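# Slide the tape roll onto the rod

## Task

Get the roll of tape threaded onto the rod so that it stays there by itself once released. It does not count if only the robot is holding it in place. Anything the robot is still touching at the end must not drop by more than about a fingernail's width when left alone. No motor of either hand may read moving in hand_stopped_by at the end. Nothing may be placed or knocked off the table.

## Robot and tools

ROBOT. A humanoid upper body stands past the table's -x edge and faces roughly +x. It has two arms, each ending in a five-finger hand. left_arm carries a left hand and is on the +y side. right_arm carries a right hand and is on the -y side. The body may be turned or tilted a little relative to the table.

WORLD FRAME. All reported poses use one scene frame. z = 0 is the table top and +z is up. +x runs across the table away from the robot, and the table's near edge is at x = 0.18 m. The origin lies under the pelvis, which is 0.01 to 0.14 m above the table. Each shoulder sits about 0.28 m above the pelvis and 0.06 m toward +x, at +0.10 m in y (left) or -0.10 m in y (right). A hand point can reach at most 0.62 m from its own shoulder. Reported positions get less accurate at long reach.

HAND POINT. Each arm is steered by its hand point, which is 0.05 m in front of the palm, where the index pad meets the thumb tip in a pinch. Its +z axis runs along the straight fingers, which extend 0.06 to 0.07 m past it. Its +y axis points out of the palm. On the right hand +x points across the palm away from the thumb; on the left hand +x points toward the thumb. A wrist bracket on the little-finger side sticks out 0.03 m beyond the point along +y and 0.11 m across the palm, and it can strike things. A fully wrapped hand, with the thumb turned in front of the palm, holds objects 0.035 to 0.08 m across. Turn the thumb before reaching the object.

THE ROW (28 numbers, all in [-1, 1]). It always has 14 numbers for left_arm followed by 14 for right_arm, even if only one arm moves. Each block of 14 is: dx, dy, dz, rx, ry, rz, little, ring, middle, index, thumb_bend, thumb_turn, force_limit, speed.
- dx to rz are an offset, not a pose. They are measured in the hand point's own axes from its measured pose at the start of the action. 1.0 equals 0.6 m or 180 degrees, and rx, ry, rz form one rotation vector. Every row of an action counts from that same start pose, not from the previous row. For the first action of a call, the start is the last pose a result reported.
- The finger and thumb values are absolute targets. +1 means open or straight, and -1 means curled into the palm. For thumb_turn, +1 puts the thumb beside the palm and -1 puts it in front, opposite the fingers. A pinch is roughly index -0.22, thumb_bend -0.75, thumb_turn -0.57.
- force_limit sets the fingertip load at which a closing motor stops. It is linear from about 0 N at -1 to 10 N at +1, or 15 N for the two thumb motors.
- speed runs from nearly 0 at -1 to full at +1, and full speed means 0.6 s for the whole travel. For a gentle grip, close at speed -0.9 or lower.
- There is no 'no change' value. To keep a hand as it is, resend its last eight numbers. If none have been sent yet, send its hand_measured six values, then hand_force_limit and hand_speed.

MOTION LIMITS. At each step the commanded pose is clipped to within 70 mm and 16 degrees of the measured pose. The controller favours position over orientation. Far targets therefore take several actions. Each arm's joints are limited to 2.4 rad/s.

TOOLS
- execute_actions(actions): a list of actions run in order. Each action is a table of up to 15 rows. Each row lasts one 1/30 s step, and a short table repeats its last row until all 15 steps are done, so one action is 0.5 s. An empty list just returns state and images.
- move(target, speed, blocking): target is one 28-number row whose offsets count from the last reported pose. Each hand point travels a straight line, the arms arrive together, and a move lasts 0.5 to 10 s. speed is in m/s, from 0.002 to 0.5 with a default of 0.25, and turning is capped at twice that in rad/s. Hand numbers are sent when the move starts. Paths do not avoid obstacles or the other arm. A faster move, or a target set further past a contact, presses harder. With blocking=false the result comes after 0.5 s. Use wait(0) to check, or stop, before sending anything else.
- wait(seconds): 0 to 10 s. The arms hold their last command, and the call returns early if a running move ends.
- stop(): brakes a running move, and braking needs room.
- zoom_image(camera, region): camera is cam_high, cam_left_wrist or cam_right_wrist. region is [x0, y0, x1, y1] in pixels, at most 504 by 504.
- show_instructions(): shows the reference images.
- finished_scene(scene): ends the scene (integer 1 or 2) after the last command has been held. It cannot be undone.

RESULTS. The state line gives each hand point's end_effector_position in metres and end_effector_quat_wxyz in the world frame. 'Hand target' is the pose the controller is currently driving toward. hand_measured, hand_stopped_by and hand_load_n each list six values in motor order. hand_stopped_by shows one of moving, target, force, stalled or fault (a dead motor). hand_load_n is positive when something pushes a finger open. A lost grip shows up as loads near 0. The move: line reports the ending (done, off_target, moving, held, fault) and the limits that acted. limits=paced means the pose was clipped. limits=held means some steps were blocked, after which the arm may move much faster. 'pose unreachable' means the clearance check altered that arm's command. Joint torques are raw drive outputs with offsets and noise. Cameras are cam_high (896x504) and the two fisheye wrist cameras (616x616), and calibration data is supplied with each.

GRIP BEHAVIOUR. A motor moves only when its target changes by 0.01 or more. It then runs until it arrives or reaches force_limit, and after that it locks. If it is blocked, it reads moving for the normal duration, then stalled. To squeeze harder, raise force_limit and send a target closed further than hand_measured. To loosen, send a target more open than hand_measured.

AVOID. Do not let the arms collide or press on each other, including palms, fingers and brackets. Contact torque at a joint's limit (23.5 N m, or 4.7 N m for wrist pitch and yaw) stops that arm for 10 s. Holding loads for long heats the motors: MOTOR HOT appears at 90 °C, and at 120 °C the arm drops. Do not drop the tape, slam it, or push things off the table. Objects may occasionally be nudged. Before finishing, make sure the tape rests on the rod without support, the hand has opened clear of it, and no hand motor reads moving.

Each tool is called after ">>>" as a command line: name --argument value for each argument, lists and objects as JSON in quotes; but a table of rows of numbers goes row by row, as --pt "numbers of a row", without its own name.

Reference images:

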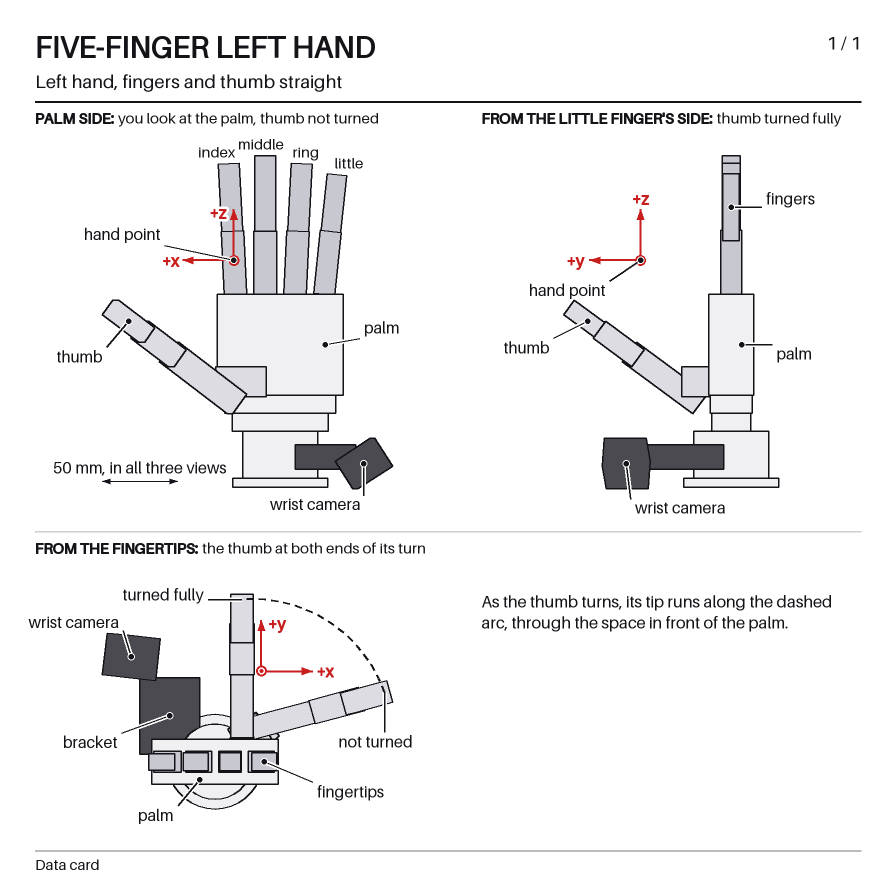

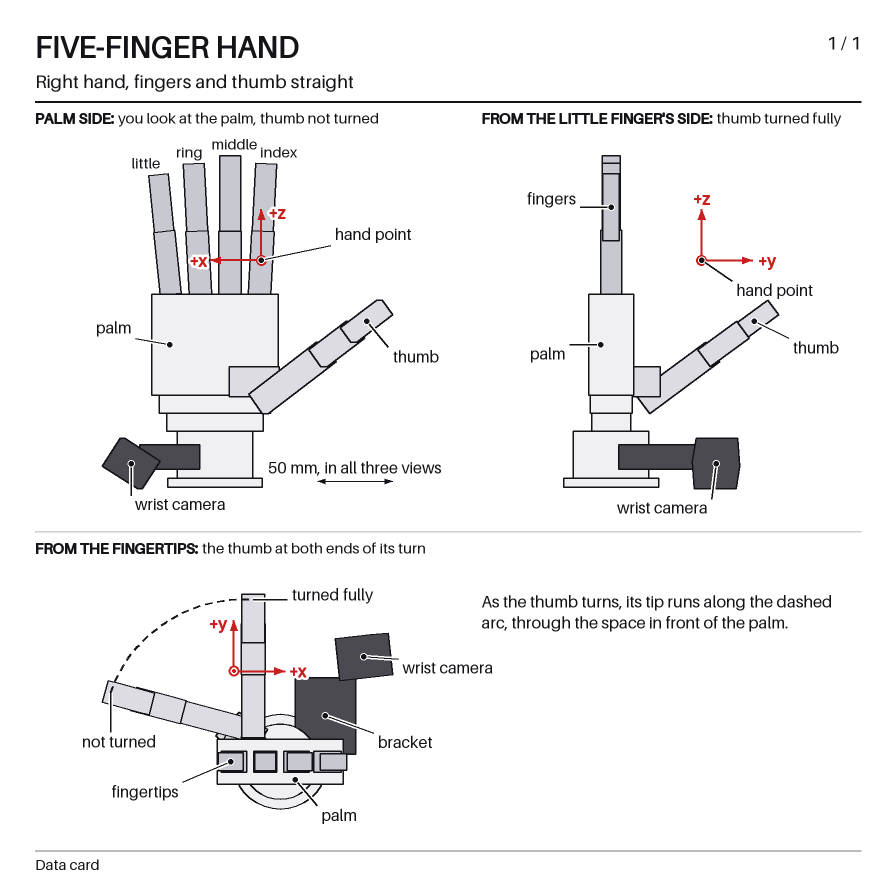

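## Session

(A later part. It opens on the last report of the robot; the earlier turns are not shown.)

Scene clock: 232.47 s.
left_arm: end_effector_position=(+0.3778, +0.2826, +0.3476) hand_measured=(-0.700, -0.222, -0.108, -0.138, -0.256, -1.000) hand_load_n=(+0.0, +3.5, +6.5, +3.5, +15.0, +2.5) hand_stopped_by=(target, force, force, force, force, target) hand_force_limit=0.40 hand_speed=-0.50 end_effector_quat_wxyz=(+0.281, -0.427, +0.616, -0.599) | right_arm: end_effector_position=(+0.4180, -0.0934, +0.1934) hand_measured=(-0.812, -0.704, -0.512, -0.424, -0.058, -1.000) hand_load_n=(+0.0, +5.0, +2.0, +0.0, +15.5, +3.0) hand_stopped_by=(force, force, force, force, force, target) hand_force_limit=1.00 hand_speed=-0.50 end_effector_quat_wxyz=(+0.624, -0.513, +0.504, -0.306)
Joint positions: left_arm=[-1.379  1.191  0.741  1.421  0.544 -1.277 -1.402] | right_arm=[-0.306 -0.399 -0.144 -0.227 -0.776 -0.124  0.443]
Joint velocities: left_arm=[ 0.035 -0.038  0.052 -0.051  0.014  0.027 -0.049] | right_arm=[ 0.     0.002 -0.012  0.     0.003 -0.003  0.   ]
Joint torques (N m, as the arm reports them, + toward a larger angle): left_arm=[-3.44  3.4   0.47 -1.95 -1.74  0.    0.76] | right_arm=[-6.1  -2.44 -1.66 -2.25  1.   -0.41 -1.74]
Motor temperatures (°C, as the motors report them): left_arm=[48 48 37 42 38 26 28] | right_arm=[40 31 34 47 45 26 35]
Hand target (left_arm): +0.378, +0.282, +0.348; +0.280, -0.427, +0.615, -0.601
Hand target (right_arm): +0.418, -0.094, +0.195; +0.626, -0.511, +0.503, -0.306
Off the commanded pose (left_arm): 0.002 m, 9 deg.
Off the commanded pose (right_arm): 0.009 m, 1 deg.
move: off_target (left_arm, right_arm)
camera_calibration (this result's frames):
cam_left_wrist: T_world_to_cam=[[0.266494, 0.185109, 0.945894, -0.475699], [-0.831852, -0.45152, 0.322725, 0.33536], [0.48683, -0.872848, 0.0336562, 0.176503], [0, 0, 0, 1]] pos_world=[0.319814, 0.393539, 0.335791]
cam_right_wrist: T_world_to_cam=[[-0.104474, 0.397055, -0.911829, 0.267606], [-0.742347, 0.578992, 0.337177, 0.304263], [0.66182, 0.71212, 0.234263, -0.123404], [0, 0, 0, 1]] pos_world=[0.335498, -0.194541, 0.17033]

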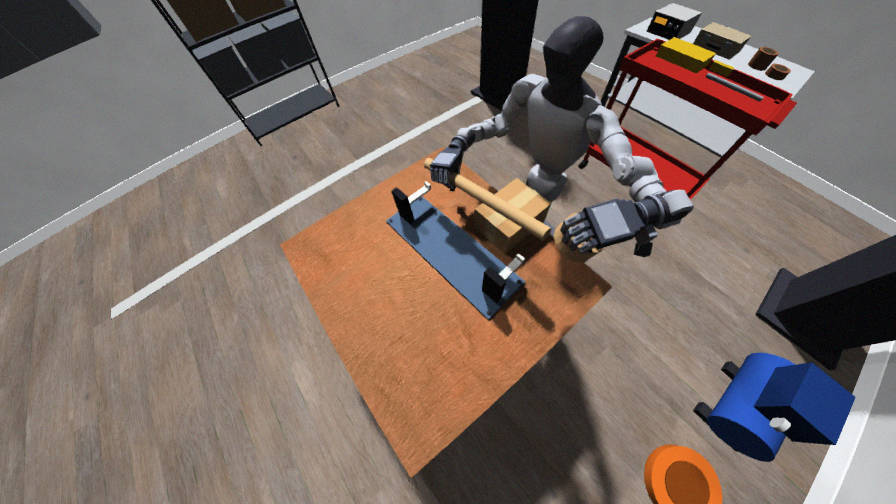

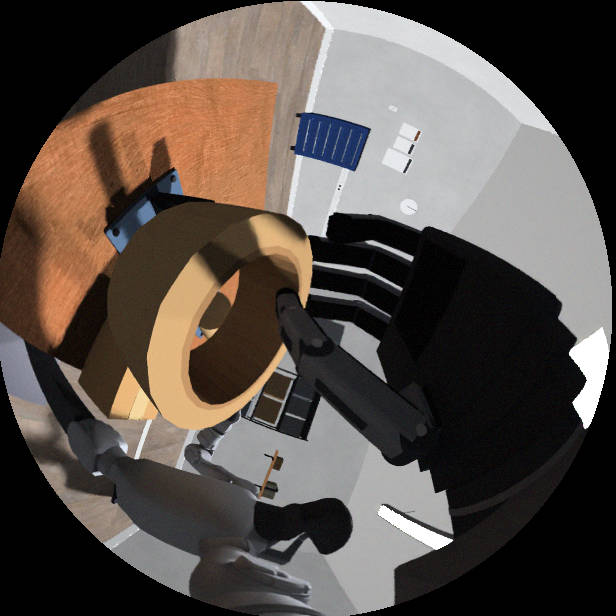

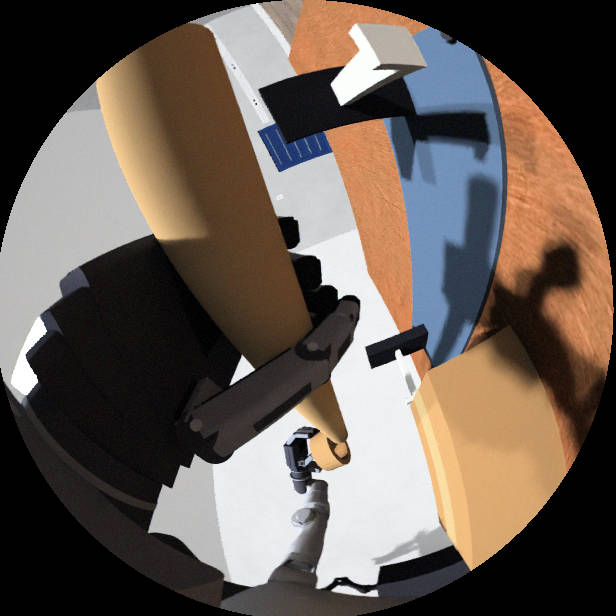

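Rod end is seen in the hole. Advance the rod along its axis (right hand -x).

>>> move --target '[0,0,0,0,0,0,-0.7,-0.7,-0.7,-0.7,-0.3,-1,0.4,-0.5,-0.1,-0.01,0,0,0,0,-1,-1,-1,-1,-0.9,-1,1,-0.5]' --speed 0.03

Scene clock: 238.87 s.
left_arm: end_effector_position=(+0.3777, +0.2827, +0.3472) hand_measured=(-0.700, -0.222, -0.108, -0.138, -0.256, -1.000) hand_load_n=(+0.0, +4.0, +6.5, +4.0, +14.0, +2.5) hand_stopped_by=(target, force, force, force, force, target) hand_force_limit=0.40 hand_speed=-0.50 end_effector_quat_wxyz=(+0.281, -0.428, +0.616, -0.599) | right_arm: end_effector_position=(+0.3992, -0.0466, +0.2117) hand_measured=(-0.812, -0.704, -0.512, -0.424, -0.058, -1.000) hand_load_n=(+0.0, +5.5, +2.0, +0.5, +15.5, +3.0) hand_stopped_by=(force, force, force, force, force, target) hand_force_limit=1.00 hand_speed=-0.50 end_effector_quat_wxyz=(+0.616, -0.515, +0.510, -0.307)
Joint positions: left_arm=[-1.377  1.19   0.745  1.418  0.544 -1.275 -1.405] | right_arm=[-0.303 -0.25   0.016 -0.504 -0.984  0.131  0.598]
Joint velocities: left_arm=[-0.006  0.005 -0.006  0.     0.     0.     0.   ] | right_arm=[-0.012 -0.003  0.     0.003  0.     0.     0.002]
Joint torques (N m, as the arm reports them, + toward a larger angle): left_arm=[-3.27  3.3   0.06 -1.66 -1.1  -0.18  0.66] | right_arm=[-6.16 -0.47 -0.33 -3.51  0.32 -0.06 -1.7 ]
Motor temperatures (°C, as the motors report them): left_arm=[47 48 37 42 38 25 28] | right_arm=[41 31 35 47 45 26 35]
Hand target (left_arm): +0.378, +0.283, +0.348; +0.281, -0.427, +0.616, -0.599
Hand target (right_arm): +0.399, -0.043, +0.218; +0.624, -0.511, +0.506, -0.305
Off the commanded pose (left_arm): 0.000 m, 0 deg.
Off the commanded pose (right_arm): 0.008 m, 1 deg.
move: off_target (right_arm)
camera_calibration (this result's frames):
cam_left_wrist: T_world_to_cam=[[0.267545, 0.18525, 0.94557, -0.475694], [-0.831497, -0.451464, 0.323717, 0.334924], [0.486859, -0.872848, 0.0332481, 0.176724], [0, 0, 0, 1]] pos_world=[0.319718, 0.393581, 0.335505]
cam_right_wrist: T_world_to_cam=[[-0.11522, 0.390462, -0.91338, 0.268051], [-0.730559, 0.58972, 0.344258, 0.251386], [0.673058, 0.706944, 0.217308, -0.149696], [0, 0, 0, 1]] pos_world=[0.315292, -0.147085, 0.190821]

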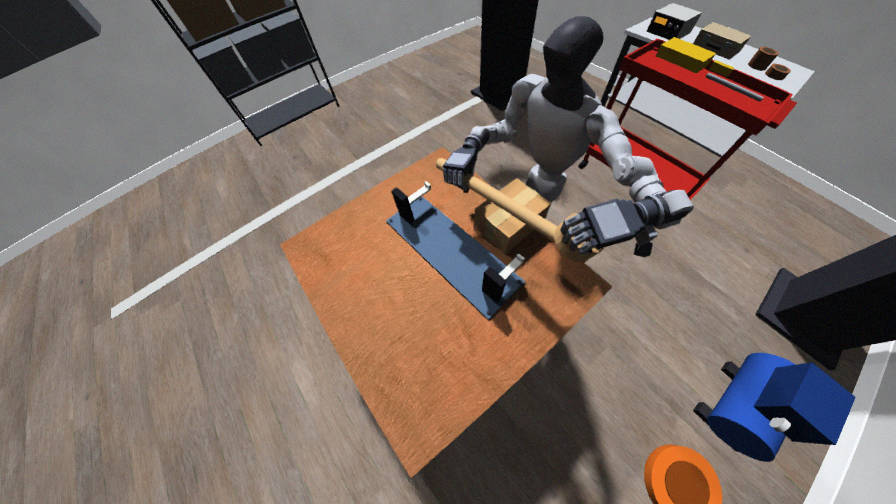

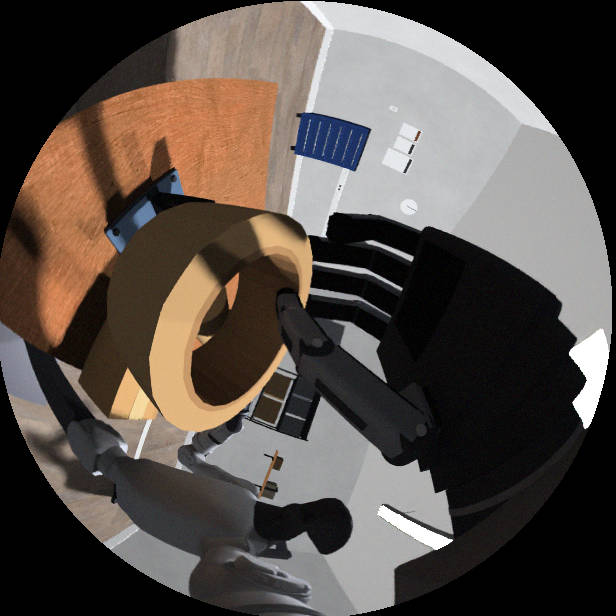

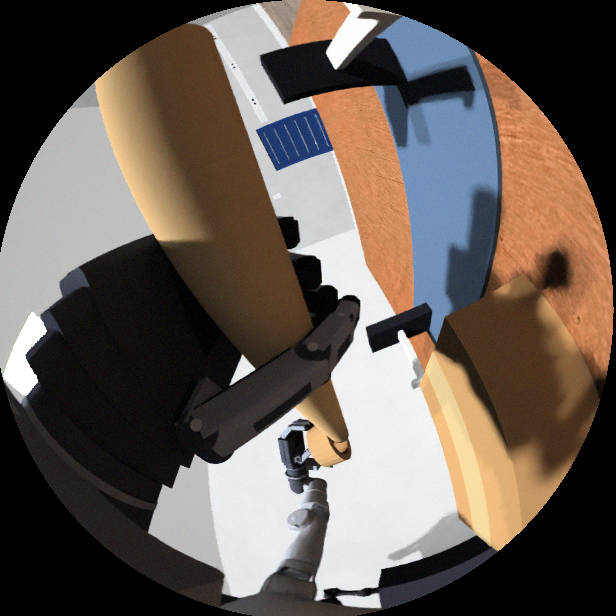

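>>> move --target '[0,0,0,0,0,0,-0.7,-0.7,-0.7,-0.7,-0.3,-1,0.4,-0.5,0.01,-0.008,-0.025,0,0,0,-1,-1,-1,-1,-0.9,-1,1,-0.5]' --speed 0.03

>>> move --target '[0,0,0,0,0,0,-0.7,-0.7,-0.7,-0.7,-0.3,-1,0.4,-0.5,-0.09,-0.01,0,0,0,0,-1,-1,-1,-1,-0.9,-1,1,-0.5]' --speed 0.03

Scene clock: 244.20 s.
left_arm: end_effector_position=(+0.3775, +0.2826, +0.3461) hand_measured=(-0.700, -0.222, -0.108, -0.138, -0.256, -1.000) hand_load_n=(+0.0, +3.5, +6.5, +4.5, +14.5, +3.0) hand_stopped_by=(target, force, force, force, force, target) hand_force_limit=0.40 hand_speed=-0.50 end_effector_quat_wxyz=(+0.280, -0.428, +0.617, -0.598) | right_arm: end_effector_position=(+0.3886, -0.0606, +0.2118) hand_measured=(-0.812, -0.704, -0.512, -0.424, -0.058, -1.000) hand_load_n=(+0.0, +5.5, +2.0, +1.0, +15.5, +3.0) hand_stopped_by=(force, force, force, force, force, target) hand_force_limit=1.00 hand_speed=-0.50 end_effector_quat_wxyz=(+0.610, -0.518, +0.512, -0.312)
Joint positions: left_arm=[-1.375  1.189  0.745  1.418  0.544 -1.275 -1.407] | right_arm=[-0.245 -0.281 -0.032 -0.565 -0.949  0.114  0.624]
Joint velocities: left_arm=[ 0.005  0.009  0.     0.002 -0.003  0.     0.   ] | right_arm=[-0.006 -0.003  0.014  0.003  0.008 -0.004  0.001]
Joint torques (N m, as the arm reports them, + toward a larger angle): left_arm=[-3.53  3.46  0.24 -1.8  -1.36 -0.13  0.78] | right_arm=[-4.94 -1.25 -1.13 -3.4   1.11 -0.21 -1.64]
Motor temperatures (°C, as the motors report them): left_arm=[47 48 37 42 38 25 28] | right_arm=[42 31 35 47 45 25 36]
Hand target (left_arm): +0.378, +0.283, +0.347; +0.281, -0.428, +0.616, -0.599
Hand target (right_arm): +0.388, -0.059, +0.215; +0.616, -0.516, +0.510, -0.308
Off the commanded pose (left_arm): 0.001 m, 0 deg.
Off the commanded pose (right_arm): 0.004 m, 1 deg.
move: off_target (right_arm)
camera_calibration (this result's frames):
cam_left_wrist: T_world_to_cam=[[0.271388, 0.18436, 0.944648, -0.475442], [-0.83045, -0.451278, 0.326652, 0.333643], [0.48652, -0.873132, 0.0306304, 0.177959], [0, 0, 0, 1]] pos_world=[0.319522, 0.3936, 0.33469]
cam_right_wrist: T_world_to_cam=[[-0.117532, 0.379412, -0.917732, 0.273557], [-0.723907, 0.599891, 0.340718, 0.250596], [0.679812, 0.704398, 0.204152, -0.132715], [0, 0, 0, 1]] pos_world=[0.303781, -0.160637, 0.192763]

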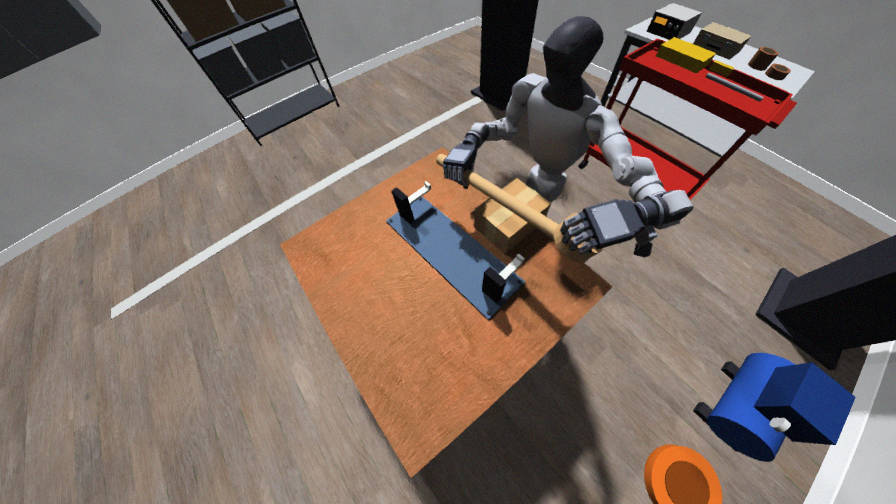

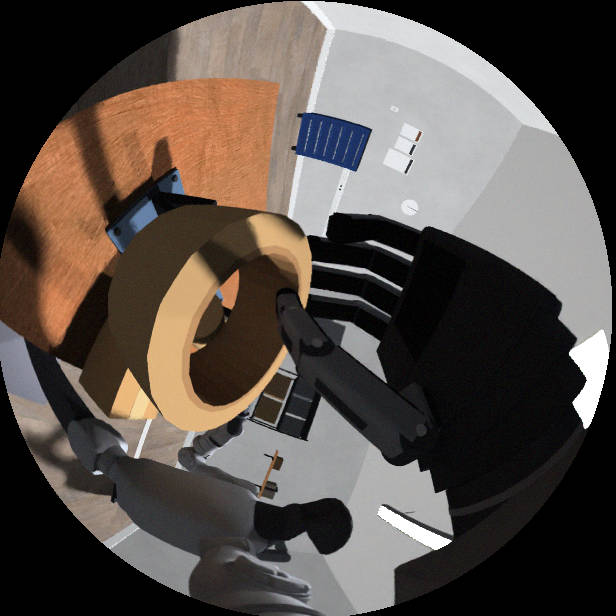

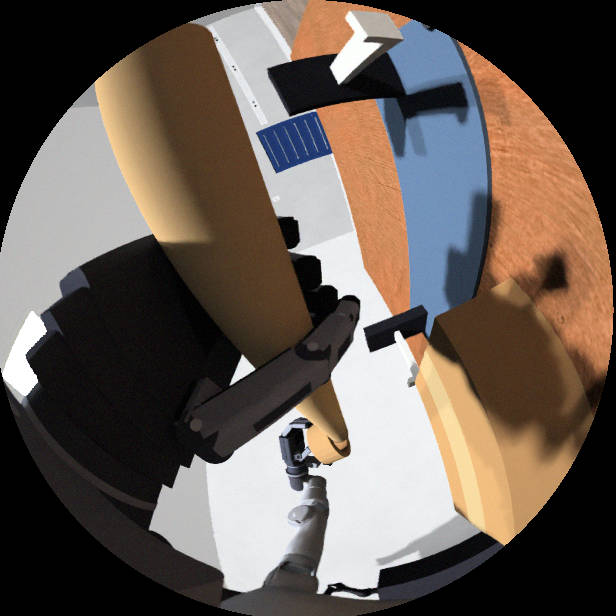

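Scene clock: 246.27 s.
left_arm: end_effector_position=(+0.3773, +0.2828, +0.3456) hand_measured=(-0.700, -0.222, -0.108, -0.138, -0.256, -1.000) hand_load_n=(+0.0, +5.0, +7.0, +5.0, +12.5, +2.5) hand_stopped_by=(target, force, force, force, force, target) hand_force_limit=0.40 hand_speed=-0.50 end_effector_quat_wxyz=(+0.279, -0.429, +0.617, -0.597) | right_arm: end_effector_position=(+0.3738, -0.0197, +0.2238) hand_measured=(-0.812, -0.704, -0.512, -0.424, -0.058, -1.000) hand_load_n=(+0.0, +6.0, +2.0, +1.5, +15.5, +3.0) hand_stopped_by=(force, force, force, force, force, target) hand_force_limit=1.00 hand_speed=-0.50 end_effector_quat_wxyz=(+0.597, -0.523, +0.521, -0.314)
Joint positions: left_arm=[-1.374  1.19   0.745  1.418  0.544 -1.275 -1.408] | right_arm=[-0.29  -0.12   0.177 -0.704 -1.252  0.285  0.792]
Joint velocities: left_arm=[ 0.003  0.002 -0.003  0.    -0.002  0.     0.   ] | right_arm=[0.005 0.011 0.    0.009 0.011 0.    0.005]
Joint torques (N m, as the arm reports them, + toward a larger angle): left_arm=[-3.25  3.27  0.09 -1.67 -1.13 -0.17  0.67] | right_arm=[-6.02  0.76  0.22 -3.94  0.56  0.08 -1.76]
Motor temperatures (°C, as the motors report them): left_arm=[46 48 37 42 38 25 28] | right_arm=[42 31 35 47 45 25 36]
Hand target (left_arm): +0.377, +0.283, +0.346; +0.280, -0.428, +0.617, -0.598
Hand target (right_arm): +0.373, -0.014, +0.233; +0.611, -0.516, +0.515, -0.309
Off the commanded pose (left_arm): 0.001 m, 0 deg.
Off the commanded pose (right_arm): 0.012 m, 2 deg.
move: off_target (right_arm)
camera_calibration (this result's frames):
cam_left_wrist: T_world_to_cam=[[0.273163, 0.18377, 0.944251, -0.47531], [-0.829661, -0.451794, 0.327941, 0.333137], [0.486873, -0.87299, 0.0290532, 0.178617], [0, 0, 0, 1]] pos_world=[0.319264, 0.393788, 0.334373]
cam_right_wrist: T_world_to_cam=[[-0.135238, 0.366737, -0.920442, 0.274284], [-0.705812, 0.616315, 0.349265, 0.202952], [0.695371, 0.696893, 0.175498, -0.153401], [0, 0, 0, 1]] pos_world=[0.28701, -0.118768, 0.2085]

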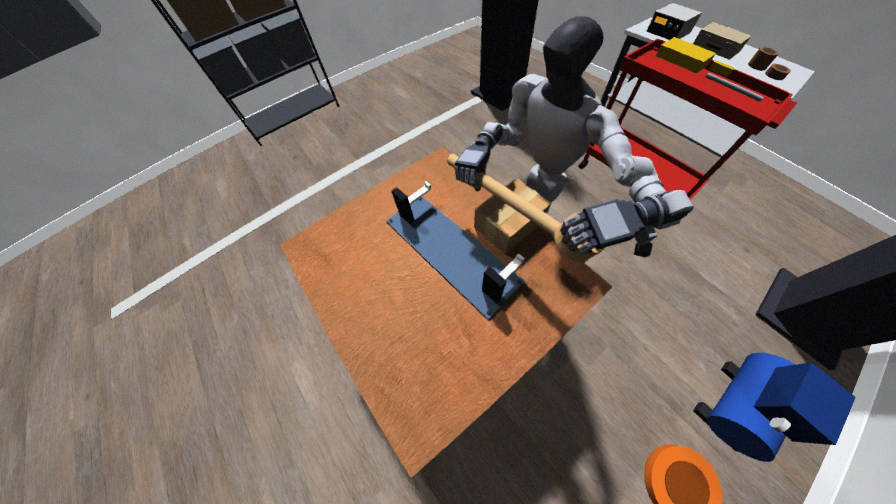

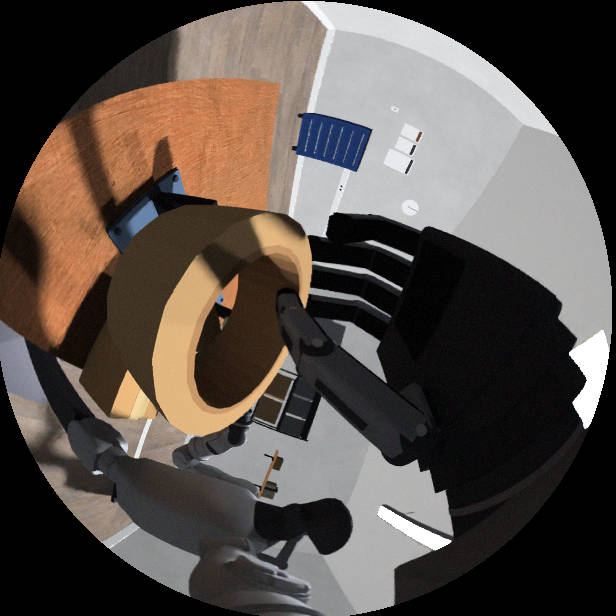

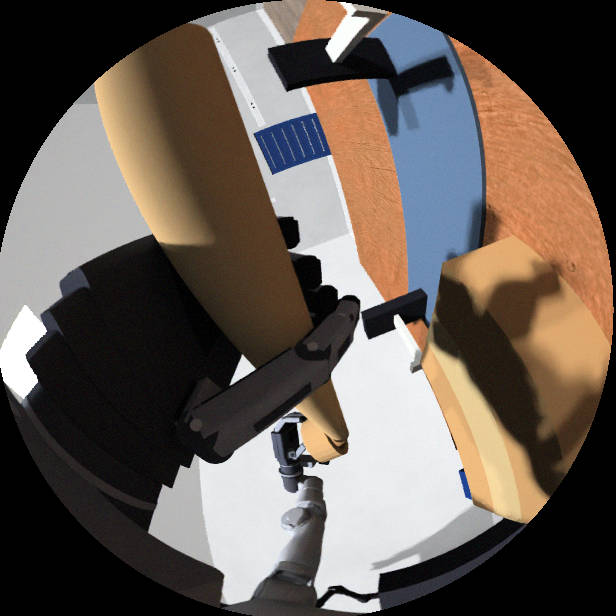

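>>> move --target '[0,0,0,0,0,0,-0.7,-0.7,-0.7,-0.7,-0.3,-1,0.4,-0.5,0.02,-0.035,0.008,0,0,0,-1,-1,-1,-1,-0.9,-1,1,-0.5]' --speed 0.03

Scene clock: 250.23 s.
left_arm: end_effector_position=(+0.3775, +0.2824, +0.3454) hand_measured=(-0.700, -0.222, -0.108, -0.138, -0.256, -1.000) hand_load_n=(+0.0, +2.5, +6.5, +5.0, +14.5, +3.5) hand_stopped_by=(target, force, force, force, force, target) hand_force_limit=0.40 hand_speed=-0.50 end_effector_quat_wxyz=(+0.279, -0.429, +0.617, -0.598) | right_arm: end_effector_position=(+0.3825, -0.0326, +0.2338) hand_measured=(-0.812, -0.704, -0.512, -0.424, -0.058, -1.000) hand_load_n=(+0.0, +6.0, +2.0, +0.5, +16.0, +3.0) hand_stopped_by=(force, force, force, force, force, target) hand_force_limit=1.00 hand_speed=-0.50 end_effector_quat_wxyz=(+0.589, -0.534, +0.519, -0.313)
Joint positions: left_arm=[-1.374  1.188  0.745  1.419  0.544 -1.275 -1.407] | right_arm=[-0.374 -0.165  0.079 -0.689 -1.184  0.262  0.886]
Joint velocities: left_arm=[-0.003  0.    -0.009  0.006 -0.008  0.     0.   ] | right_arm=[ 0.     0.005 -0.011  0.005  0.02  -0.009  0.001]
Joint torques (N m, as the arm reports them, + toward a larger angle): left_arm=[-3.25  3.42  0.07 -1.65 -1.11 -0.19  0.61] | right_arm=[-6.14 -0.32 -1.5  -3.32  0.52  0.67 -1.97]
Motor temperatures (°C, as the motors report them): left_arm=[46 48 37 42 38 25 28] | right_arm=[42 31 35 48 45 25 36]
Hand target (left_arm): +0.377, +0.283, +0.346; +0.279, -0.429, +0.617, -0.597
Hand target (right_arm): +0.384, -0.033, +0.240; +0.598, -0.524, +0.520, -0.312
Off the commanded pose (left_arm): 0.001 m, 0 deg.
Off the commanded pose (right_arm): 0.007 m, 2 deg.
move: off_target (right_arm)
camera_calibration (this result's frames):
cam_left_wrist: T_world_to_cam=[[0.273162, 0.184705, 0.944069, -0.475371], [-0.830168, -0.450558, 0.328356, 0.332905], [0.486007, -0.873431, 0.0302608, 0.178166], [0, 0, 0, 1]] pos_world=[0.31963, 0.393412, 0.33408]
cam_right_wrist: T_world_to_cam=[[-0.15063, 0.344679, -0.926556, 0.296022], [-0.708135, 0.616379, 0.344415, 0.215548], [0.689823, 0.708006, 0.151234, -0.144054], [0, 0, 0, 1]] pos_world=[0.296599, -0.1329, 0.221829]

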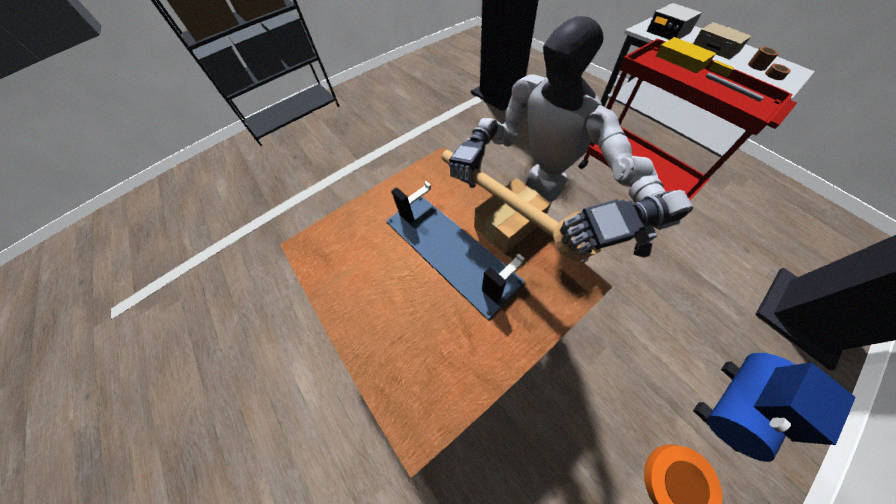

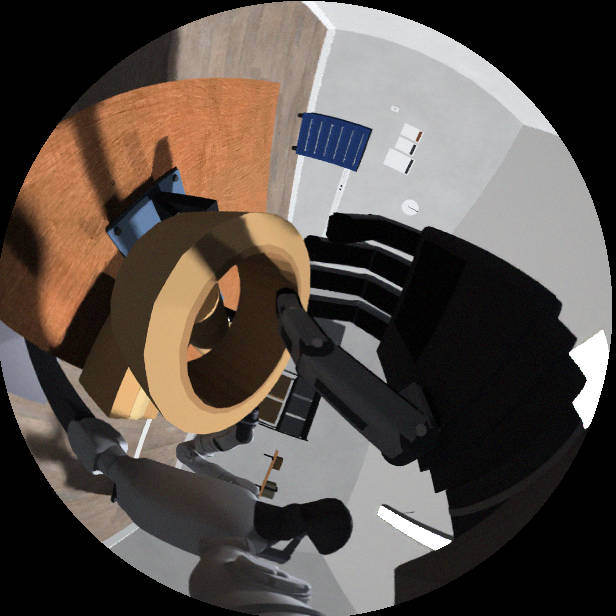

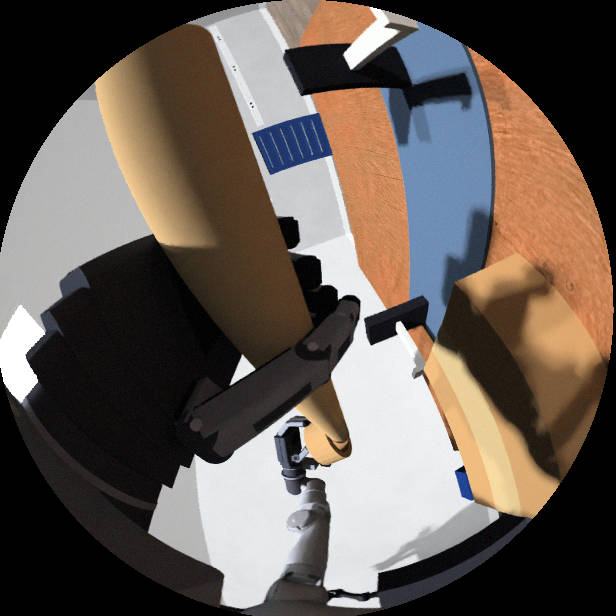

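Rod end appears inside. Advance.

>>> move --target '[0,0,0,0,0,0,-0.7,-0.7,-0.7,-0.7,-0.3,-1,0.4,-0.5,-0.08,-0.015,0,0,0,0,-1,-1,-1,-1,-0.9,-1,1,-0.5]' --speed 0.03

Scene clock: 255.33 s.
left_arm: end_effector_position=(+0.3750, +0.2888, +0.3479) hand_measured=(-0.700, -0.222, -0.108, -0.138, -0.256, -1.000) hand_load_n=(+0.0, +8.0, +6.5, +2.0, +13.5, -1.0) hand_stopped_by=(target, force, force, force, force, target) hand_force_limit=0.40 hand_speed=-0.50 end_effector_quat_wxyz=(+0.289, -0.431, +0.617, -0.592) | right_arm: end_effector_position=(+0.3721, -0.0022, +0.2429) hand_measured=(-0.812, -0.704, -0.512, -0.424, -0.058, -1.000) hand_load_n=(+0.0, +5.0, +1.5, +0.0, +16.5, +2.0) hand_stopped_by=(force, force, force, force, force, target) hand_force_limit=1.00 hand_speed=-0.50 end_effector_quat_wxyz=(+0.571, -0.538, +0.533, -0.319)
Joint positions: left_arm=[-1.372  1.207  0.745  1.412  0.544 -1.275 -1.409] | right_arm=[-0.447 -0.006  0.258 -0.732 -1.499  0.362  1.056]
Joint velocities: left_arm=[ 0.     0.017 -0.023  0.     0.003  0.     0.   ] | right_arm=[-0.002  0.009  0.02   0.002 -0.003  0.     0.005]
Joint torques (N m, as the arm reports them, + toward a larger angle): left_arm=[-3.27  1.95  0.04 -1.31 -1.17 -0.16  0.68] | right_arm=[-7.65  1.82  0.96 -3.26  0.79  0.27 -1.94]
Motor temperatures (°C, as the motors report them): left_arm=[46 47 37 42 38 25 28] | right_arm=[43 31 35 47 45 25 37]
Hand target (left_arm): +0.377, +0.282, +0.345; +0.279, -0.429, +0.617, -0.598
Hand target (right_arm): +0.369, +0.010, +0.254; +0.590, -0.534, +0.521, -0.309
Off the commanded pose (left_arm): 0.007 m, 1 deg.
Off the commanded pose (right_arm): 0.017 m, 3 deg.
move: off_target (left_arm, right_arm)
camera_calibration (this result's frames):
cam_left_wrist: T_world_to_cam=[[0.265324, 0.176314, 0.947901, -0.474151], [-0.823146, -0.470489, 0.317917, 0.339625], [0.50203, -0.864612, 0.0203004, 0.179782], [0, 0, 0, 1]] pos_world=[0.315108, 0.398831, 0.337826]
cam_right_wrist: T_world_to_cam=[[-0.170221, 0.330326, -0.928391, 0.300062], [-0.677532, 0.644875, 0.353676, 0.172772], [0.715524, 0.689218, 0.114035, -0.160425], [0, 0, 0, 1]] pos_world=[0.282923, -0.0999666, 0.235764]

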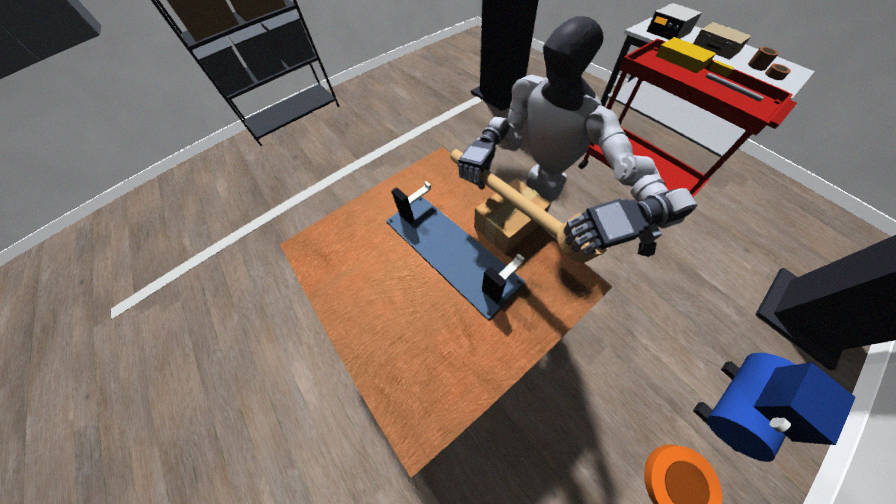

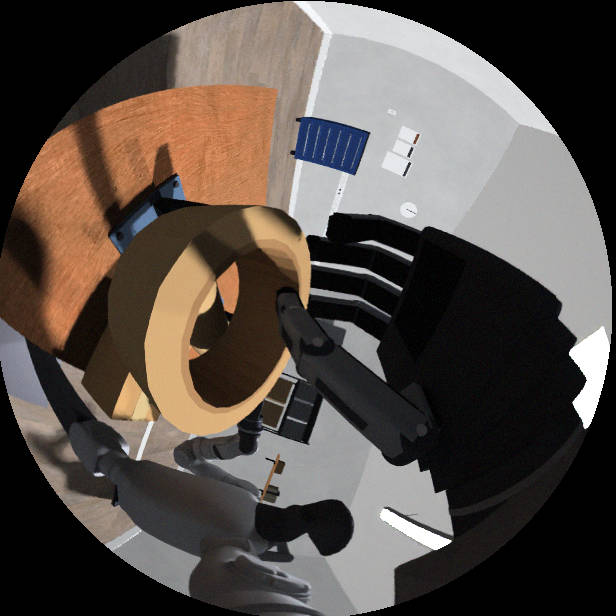

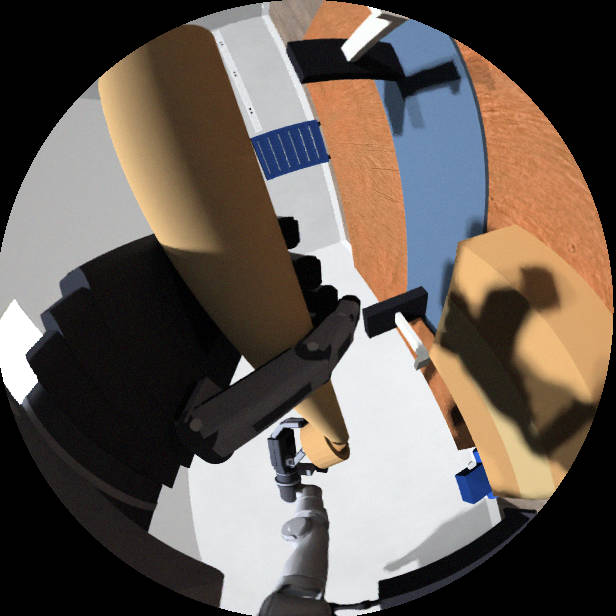

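>>> zoom_image --camera "cam_right_wrist" --region '[240, 380, 400, 520]'

>>> zoom_image --camera "cam_high" --region '[500, 170, 680, 300]'

Region (240, 380, 400, 520) of cam_right_wrist's 616x616 image, scaled by 3.150, with more detail than that image has; it fills the top 441 rows of this view, and the rest is white.

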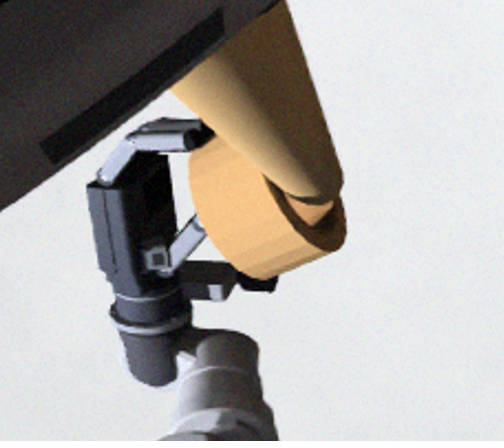

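Region (500, 170, 680, 300) of cam_high's 896x504 image, scaled by 2.800, with more detail than that image has.

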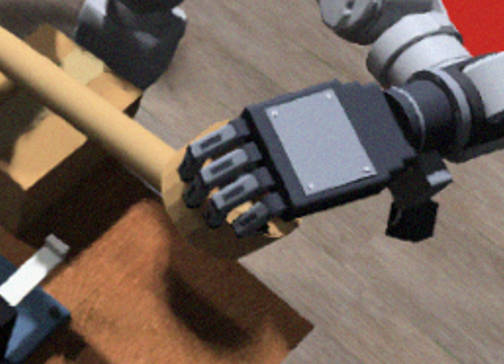

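>>> move --target '[0,0,0,0,0,0,-0.7,-0.7,-0.7,-0.7,-0.3,-1,0.4,-0.5,0.12,0,0,0,0,0,-1,-1,-1,-1,-0.9,-1,1,-0.5]' --speed 0.05

>>> move --target '[0,0,0,0.088,0.036,-0.165,-0.7,-0.7,-0.7,-0.7,-0.3,-1,0.4,-0.5,0,0,0,0,0,0,-1,-1,-1,-1,-0.9,-1,1,-0.5]' --speed 0.05

Scene clock: 268.57 s.
left_arm: end_effector_position=(+0.3748, +0.2889, +0.3467) hand_measured=(-0.700, -0.222, -0.108, -0.138, -0.256, -1.000) hand_load_n=(+0.0, +3.0, +6.5, +4.0, +15.0, +2.5) hand_stopped_by=(target, force, force, force, force, target) hand_force_limit=0.40 hand_speed=-0.50 end_effector_quat_wxyz=(+0.288, -0.432, +0.618, -0.591) | right_arm: end_effector_position=(+0.3906, -0.0694, +0.2270) hand_measured=(-0.812, -0.704, -0.512, -0.424, -0.058, -1.000) hand_load_n=(+0.0, +5.5, +2.0, +0.0, +15.5, +3.0) hand_stopped_by=(force, force, force, force, force, target) hand_force_limit=1.00 hand_speed=-0.50 end_effector_quat_wxyz=(+0.569, -0.539, +0.529, -0.324)
Joint positions: left_arm=[-1.37   1.207  0.745  1.412  0.545 -1.275 -1.411] | right_arm=[-0.366 -0.252 -0.07  -0.642 -1.064  0.193  0.896]
Joint velocities: left_arm=[-0.008  0.008  0.006  0.     0.     0.     0.   ] | right_arm=[-0.011  0.     0.006  0.002  0.002 -0.005  0.   ]
Joint torques (N m, as the arm reports them, + toward a larger angle): left_arm=[-3.6   3.55  0.36 -1.84 -1.55 -0.1   0.85] | right_arm=[-5.13 -1.82 -1.17 -2.57  0.58  0.12 -1.73]
Motor temperatures (°C, as the motors report them): left_arm=[46 46 37 42 38 25 28] | right_arm=[46 32 35 47 45 25 38]
Hand target (left_arm): +0.375, +0.289, +0.348; +0.289, -0.431, +0.617, -0.592
Hand target (right_arm): +0.391, -0.070, +0.227; +0.570, -0.539, +0.529, -0.323
Off the commanded pose (left_arm): 0.001 m, 0 deg.
Off the commanded pose (right_arm): 0.004 m, 1 deg.
move: off_target (right_arm)
camera_calibration (this result's frames):
cam_left_wrist: T_world_to_cam=[[0.269292, 0.175234, 0.946982, -0.473833], [-0.821817, -0.470837, 0.320825, 0.338469], [0.502094, -0.864642, 0.0172176, 0.181072], [0, 0, 0, 1]] pos_world=[0.314844, 0.398958, 0.337004]
cam_right_wrist: T_world_to_cam=[[-0.16225, 0.320065, -0.933399, 0.30798], [-0.679267, 0.649896, 0.340926, 0.238182], [0.715731, 0.689343, 0.111964, -0.125071], [0, 0, 0, 1]] pos_world=[0.301276, -0.167151, 0.220269]

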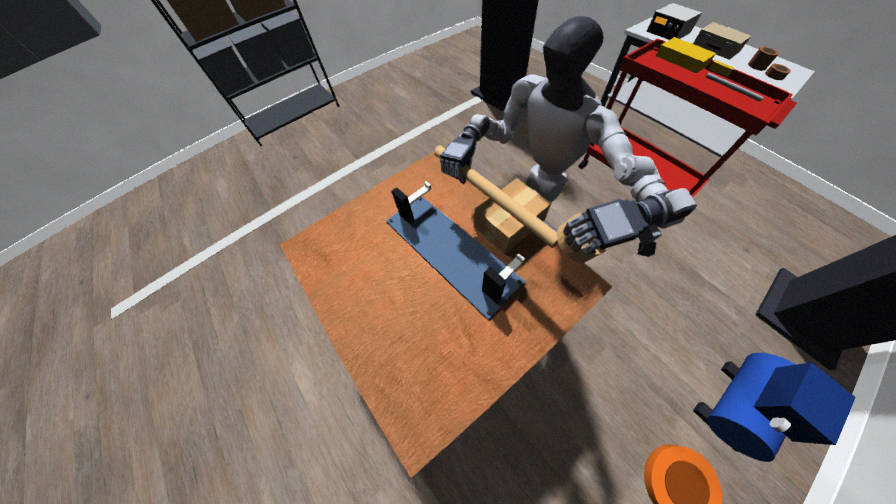

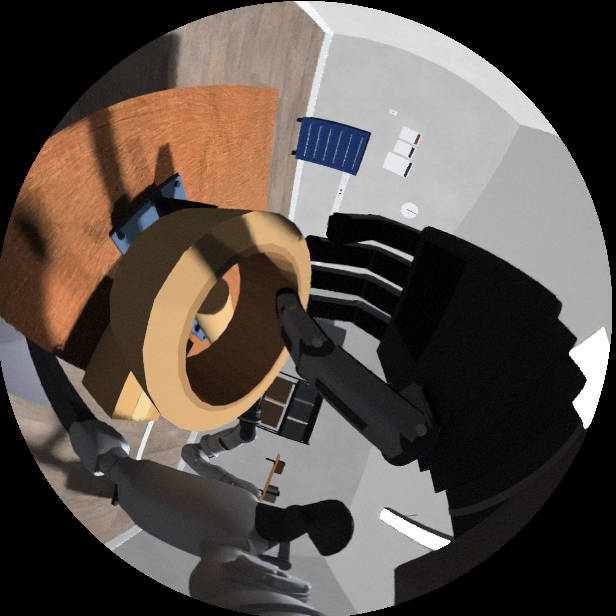

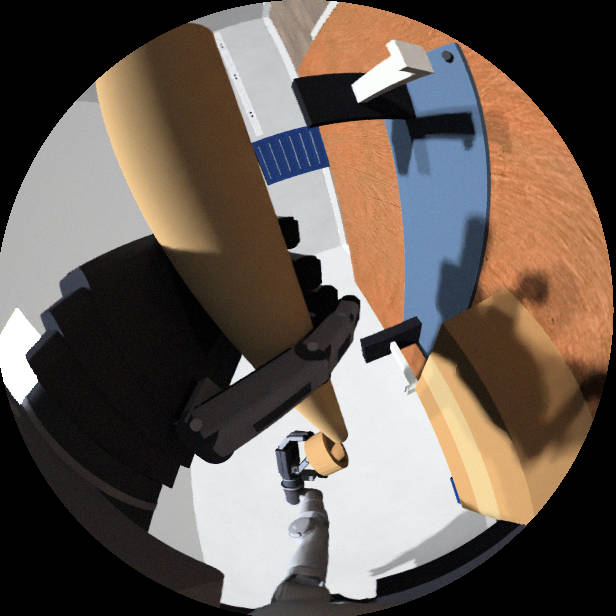

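Scene clock: 274.80 s.
left_arm: end_effector_position=(+0.3732, +0.2946, +0.3457) hand_measured=(-0.700, -0.222, -0.108, -0.138, -0.256, -1.000) hand_load_n=(+0.0, +4.0, +6.5, +3.5, +14.5, +2.0) hand_stopped_by=(target, force, force, force, force, target) hand_force_limit=0.40 hand_speed=-0.50 end_effector_quat_wxyz=(-0.158, +0.505, -0.410, +0.743) | right_arm: end_effector_position=(+0.3906, -0.0694, +0.2270) hand_measured=(-0.812, -0.704, -0.512, -0.424, -0.058, -1.000) hand_load_n=(+0.0, +5.5, +2.0, +0.0, +15.5, +3.0) hand_stopped_by=(force, force, force, force, force, target) hand_force_limit=1.00 hand_speed=-0.50 end_effector_quat_wxyz=(+0.569, -0.539, +0.529, -0.324)
Joint positions: left_arm=[-1.11   1.078  1.173  1.437  0.413 -1.019 -1.442] | right_arm=[-0.366 -0.252 -0.07  -0.642 -1.064  0.193  0.896]
Joint velocities: left_arm=[-0.005 -0.008  0.005  0.008 -0.008  0.003  0.   ] | right_arm=[-0.005  0.006 -0.011  0.    -0.002  0.     0.   ]
Joint torques (N m, as the arm reports them, + toward a larger angle): left_arm=[-3.31  4.46  0.32 -1.6  -1.57 -0.23  0.7 ] | right_arm=[-5.54 -1.76 -0.6  -2.51  0.56  0.12 -1.51]
Motor temperatures (°C, as the motors report them): left_arm=[46 47 37 42 38 25 28] | right_arm=[45 32 35 47 45 25 37]
Hand target (left_arm): +0.373, +0.294, +0.346; -0.156, +0.506, -0.407, +0.744
Hand target (right_arm): +0.391, -0.069, +0.227; +0.569, -0.539, +0.529, -0.324
Off the commanded pose (left_arm): 0.006 m, 2 deg.
Off the commanded pose (right_arm): 0.000 m, 0 deg.
move: off_target (left_arm)
camera_calibration (this result's frames):
cam_left_wrist: T_world_to_cam=[[0.252188, 0.684233, 0.684271, -0.526185], [-0.81308, -0.233587, 0.533234, 0.193603], [0.524693, -0.690842, 0.497428, -0.0387836], [0, 0, 0, 1]] pos_world=[0.310461, 0.378463, 0.27611]
cam_right_wrist: T_world_to_cam=[[-0.162246, 0.32004, -0.933408, 0.307978], [-0.679288, 0.649887, 0.340903, 0.238191], [0.715712, 0.689363, 0.111958, -0.125062], [0, 0, 0, 1]] pos_world=[0.301277, -0.167149, 0.220271]

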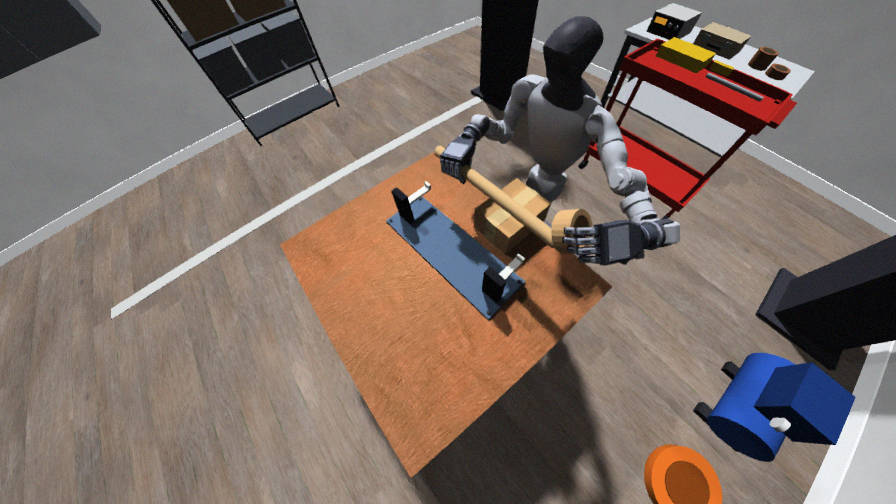

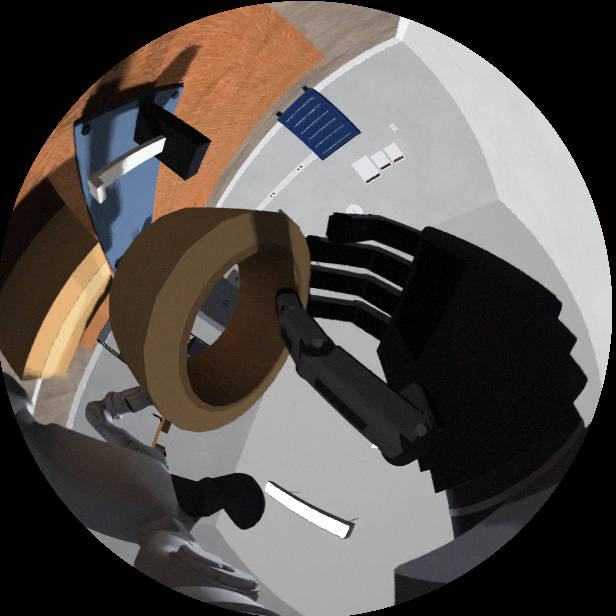

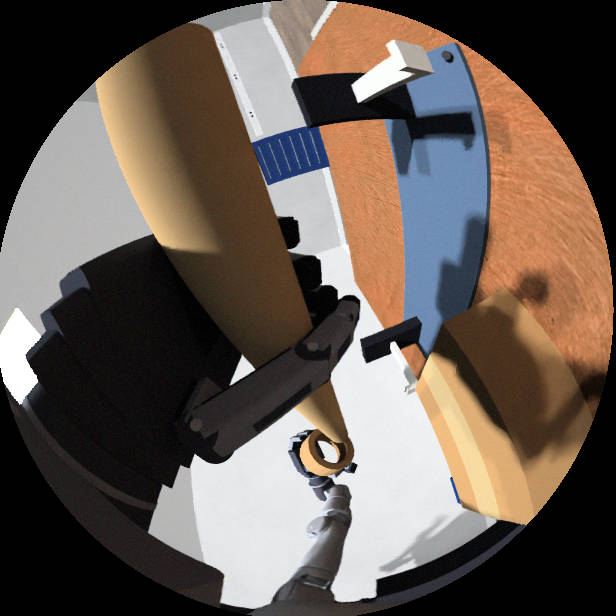

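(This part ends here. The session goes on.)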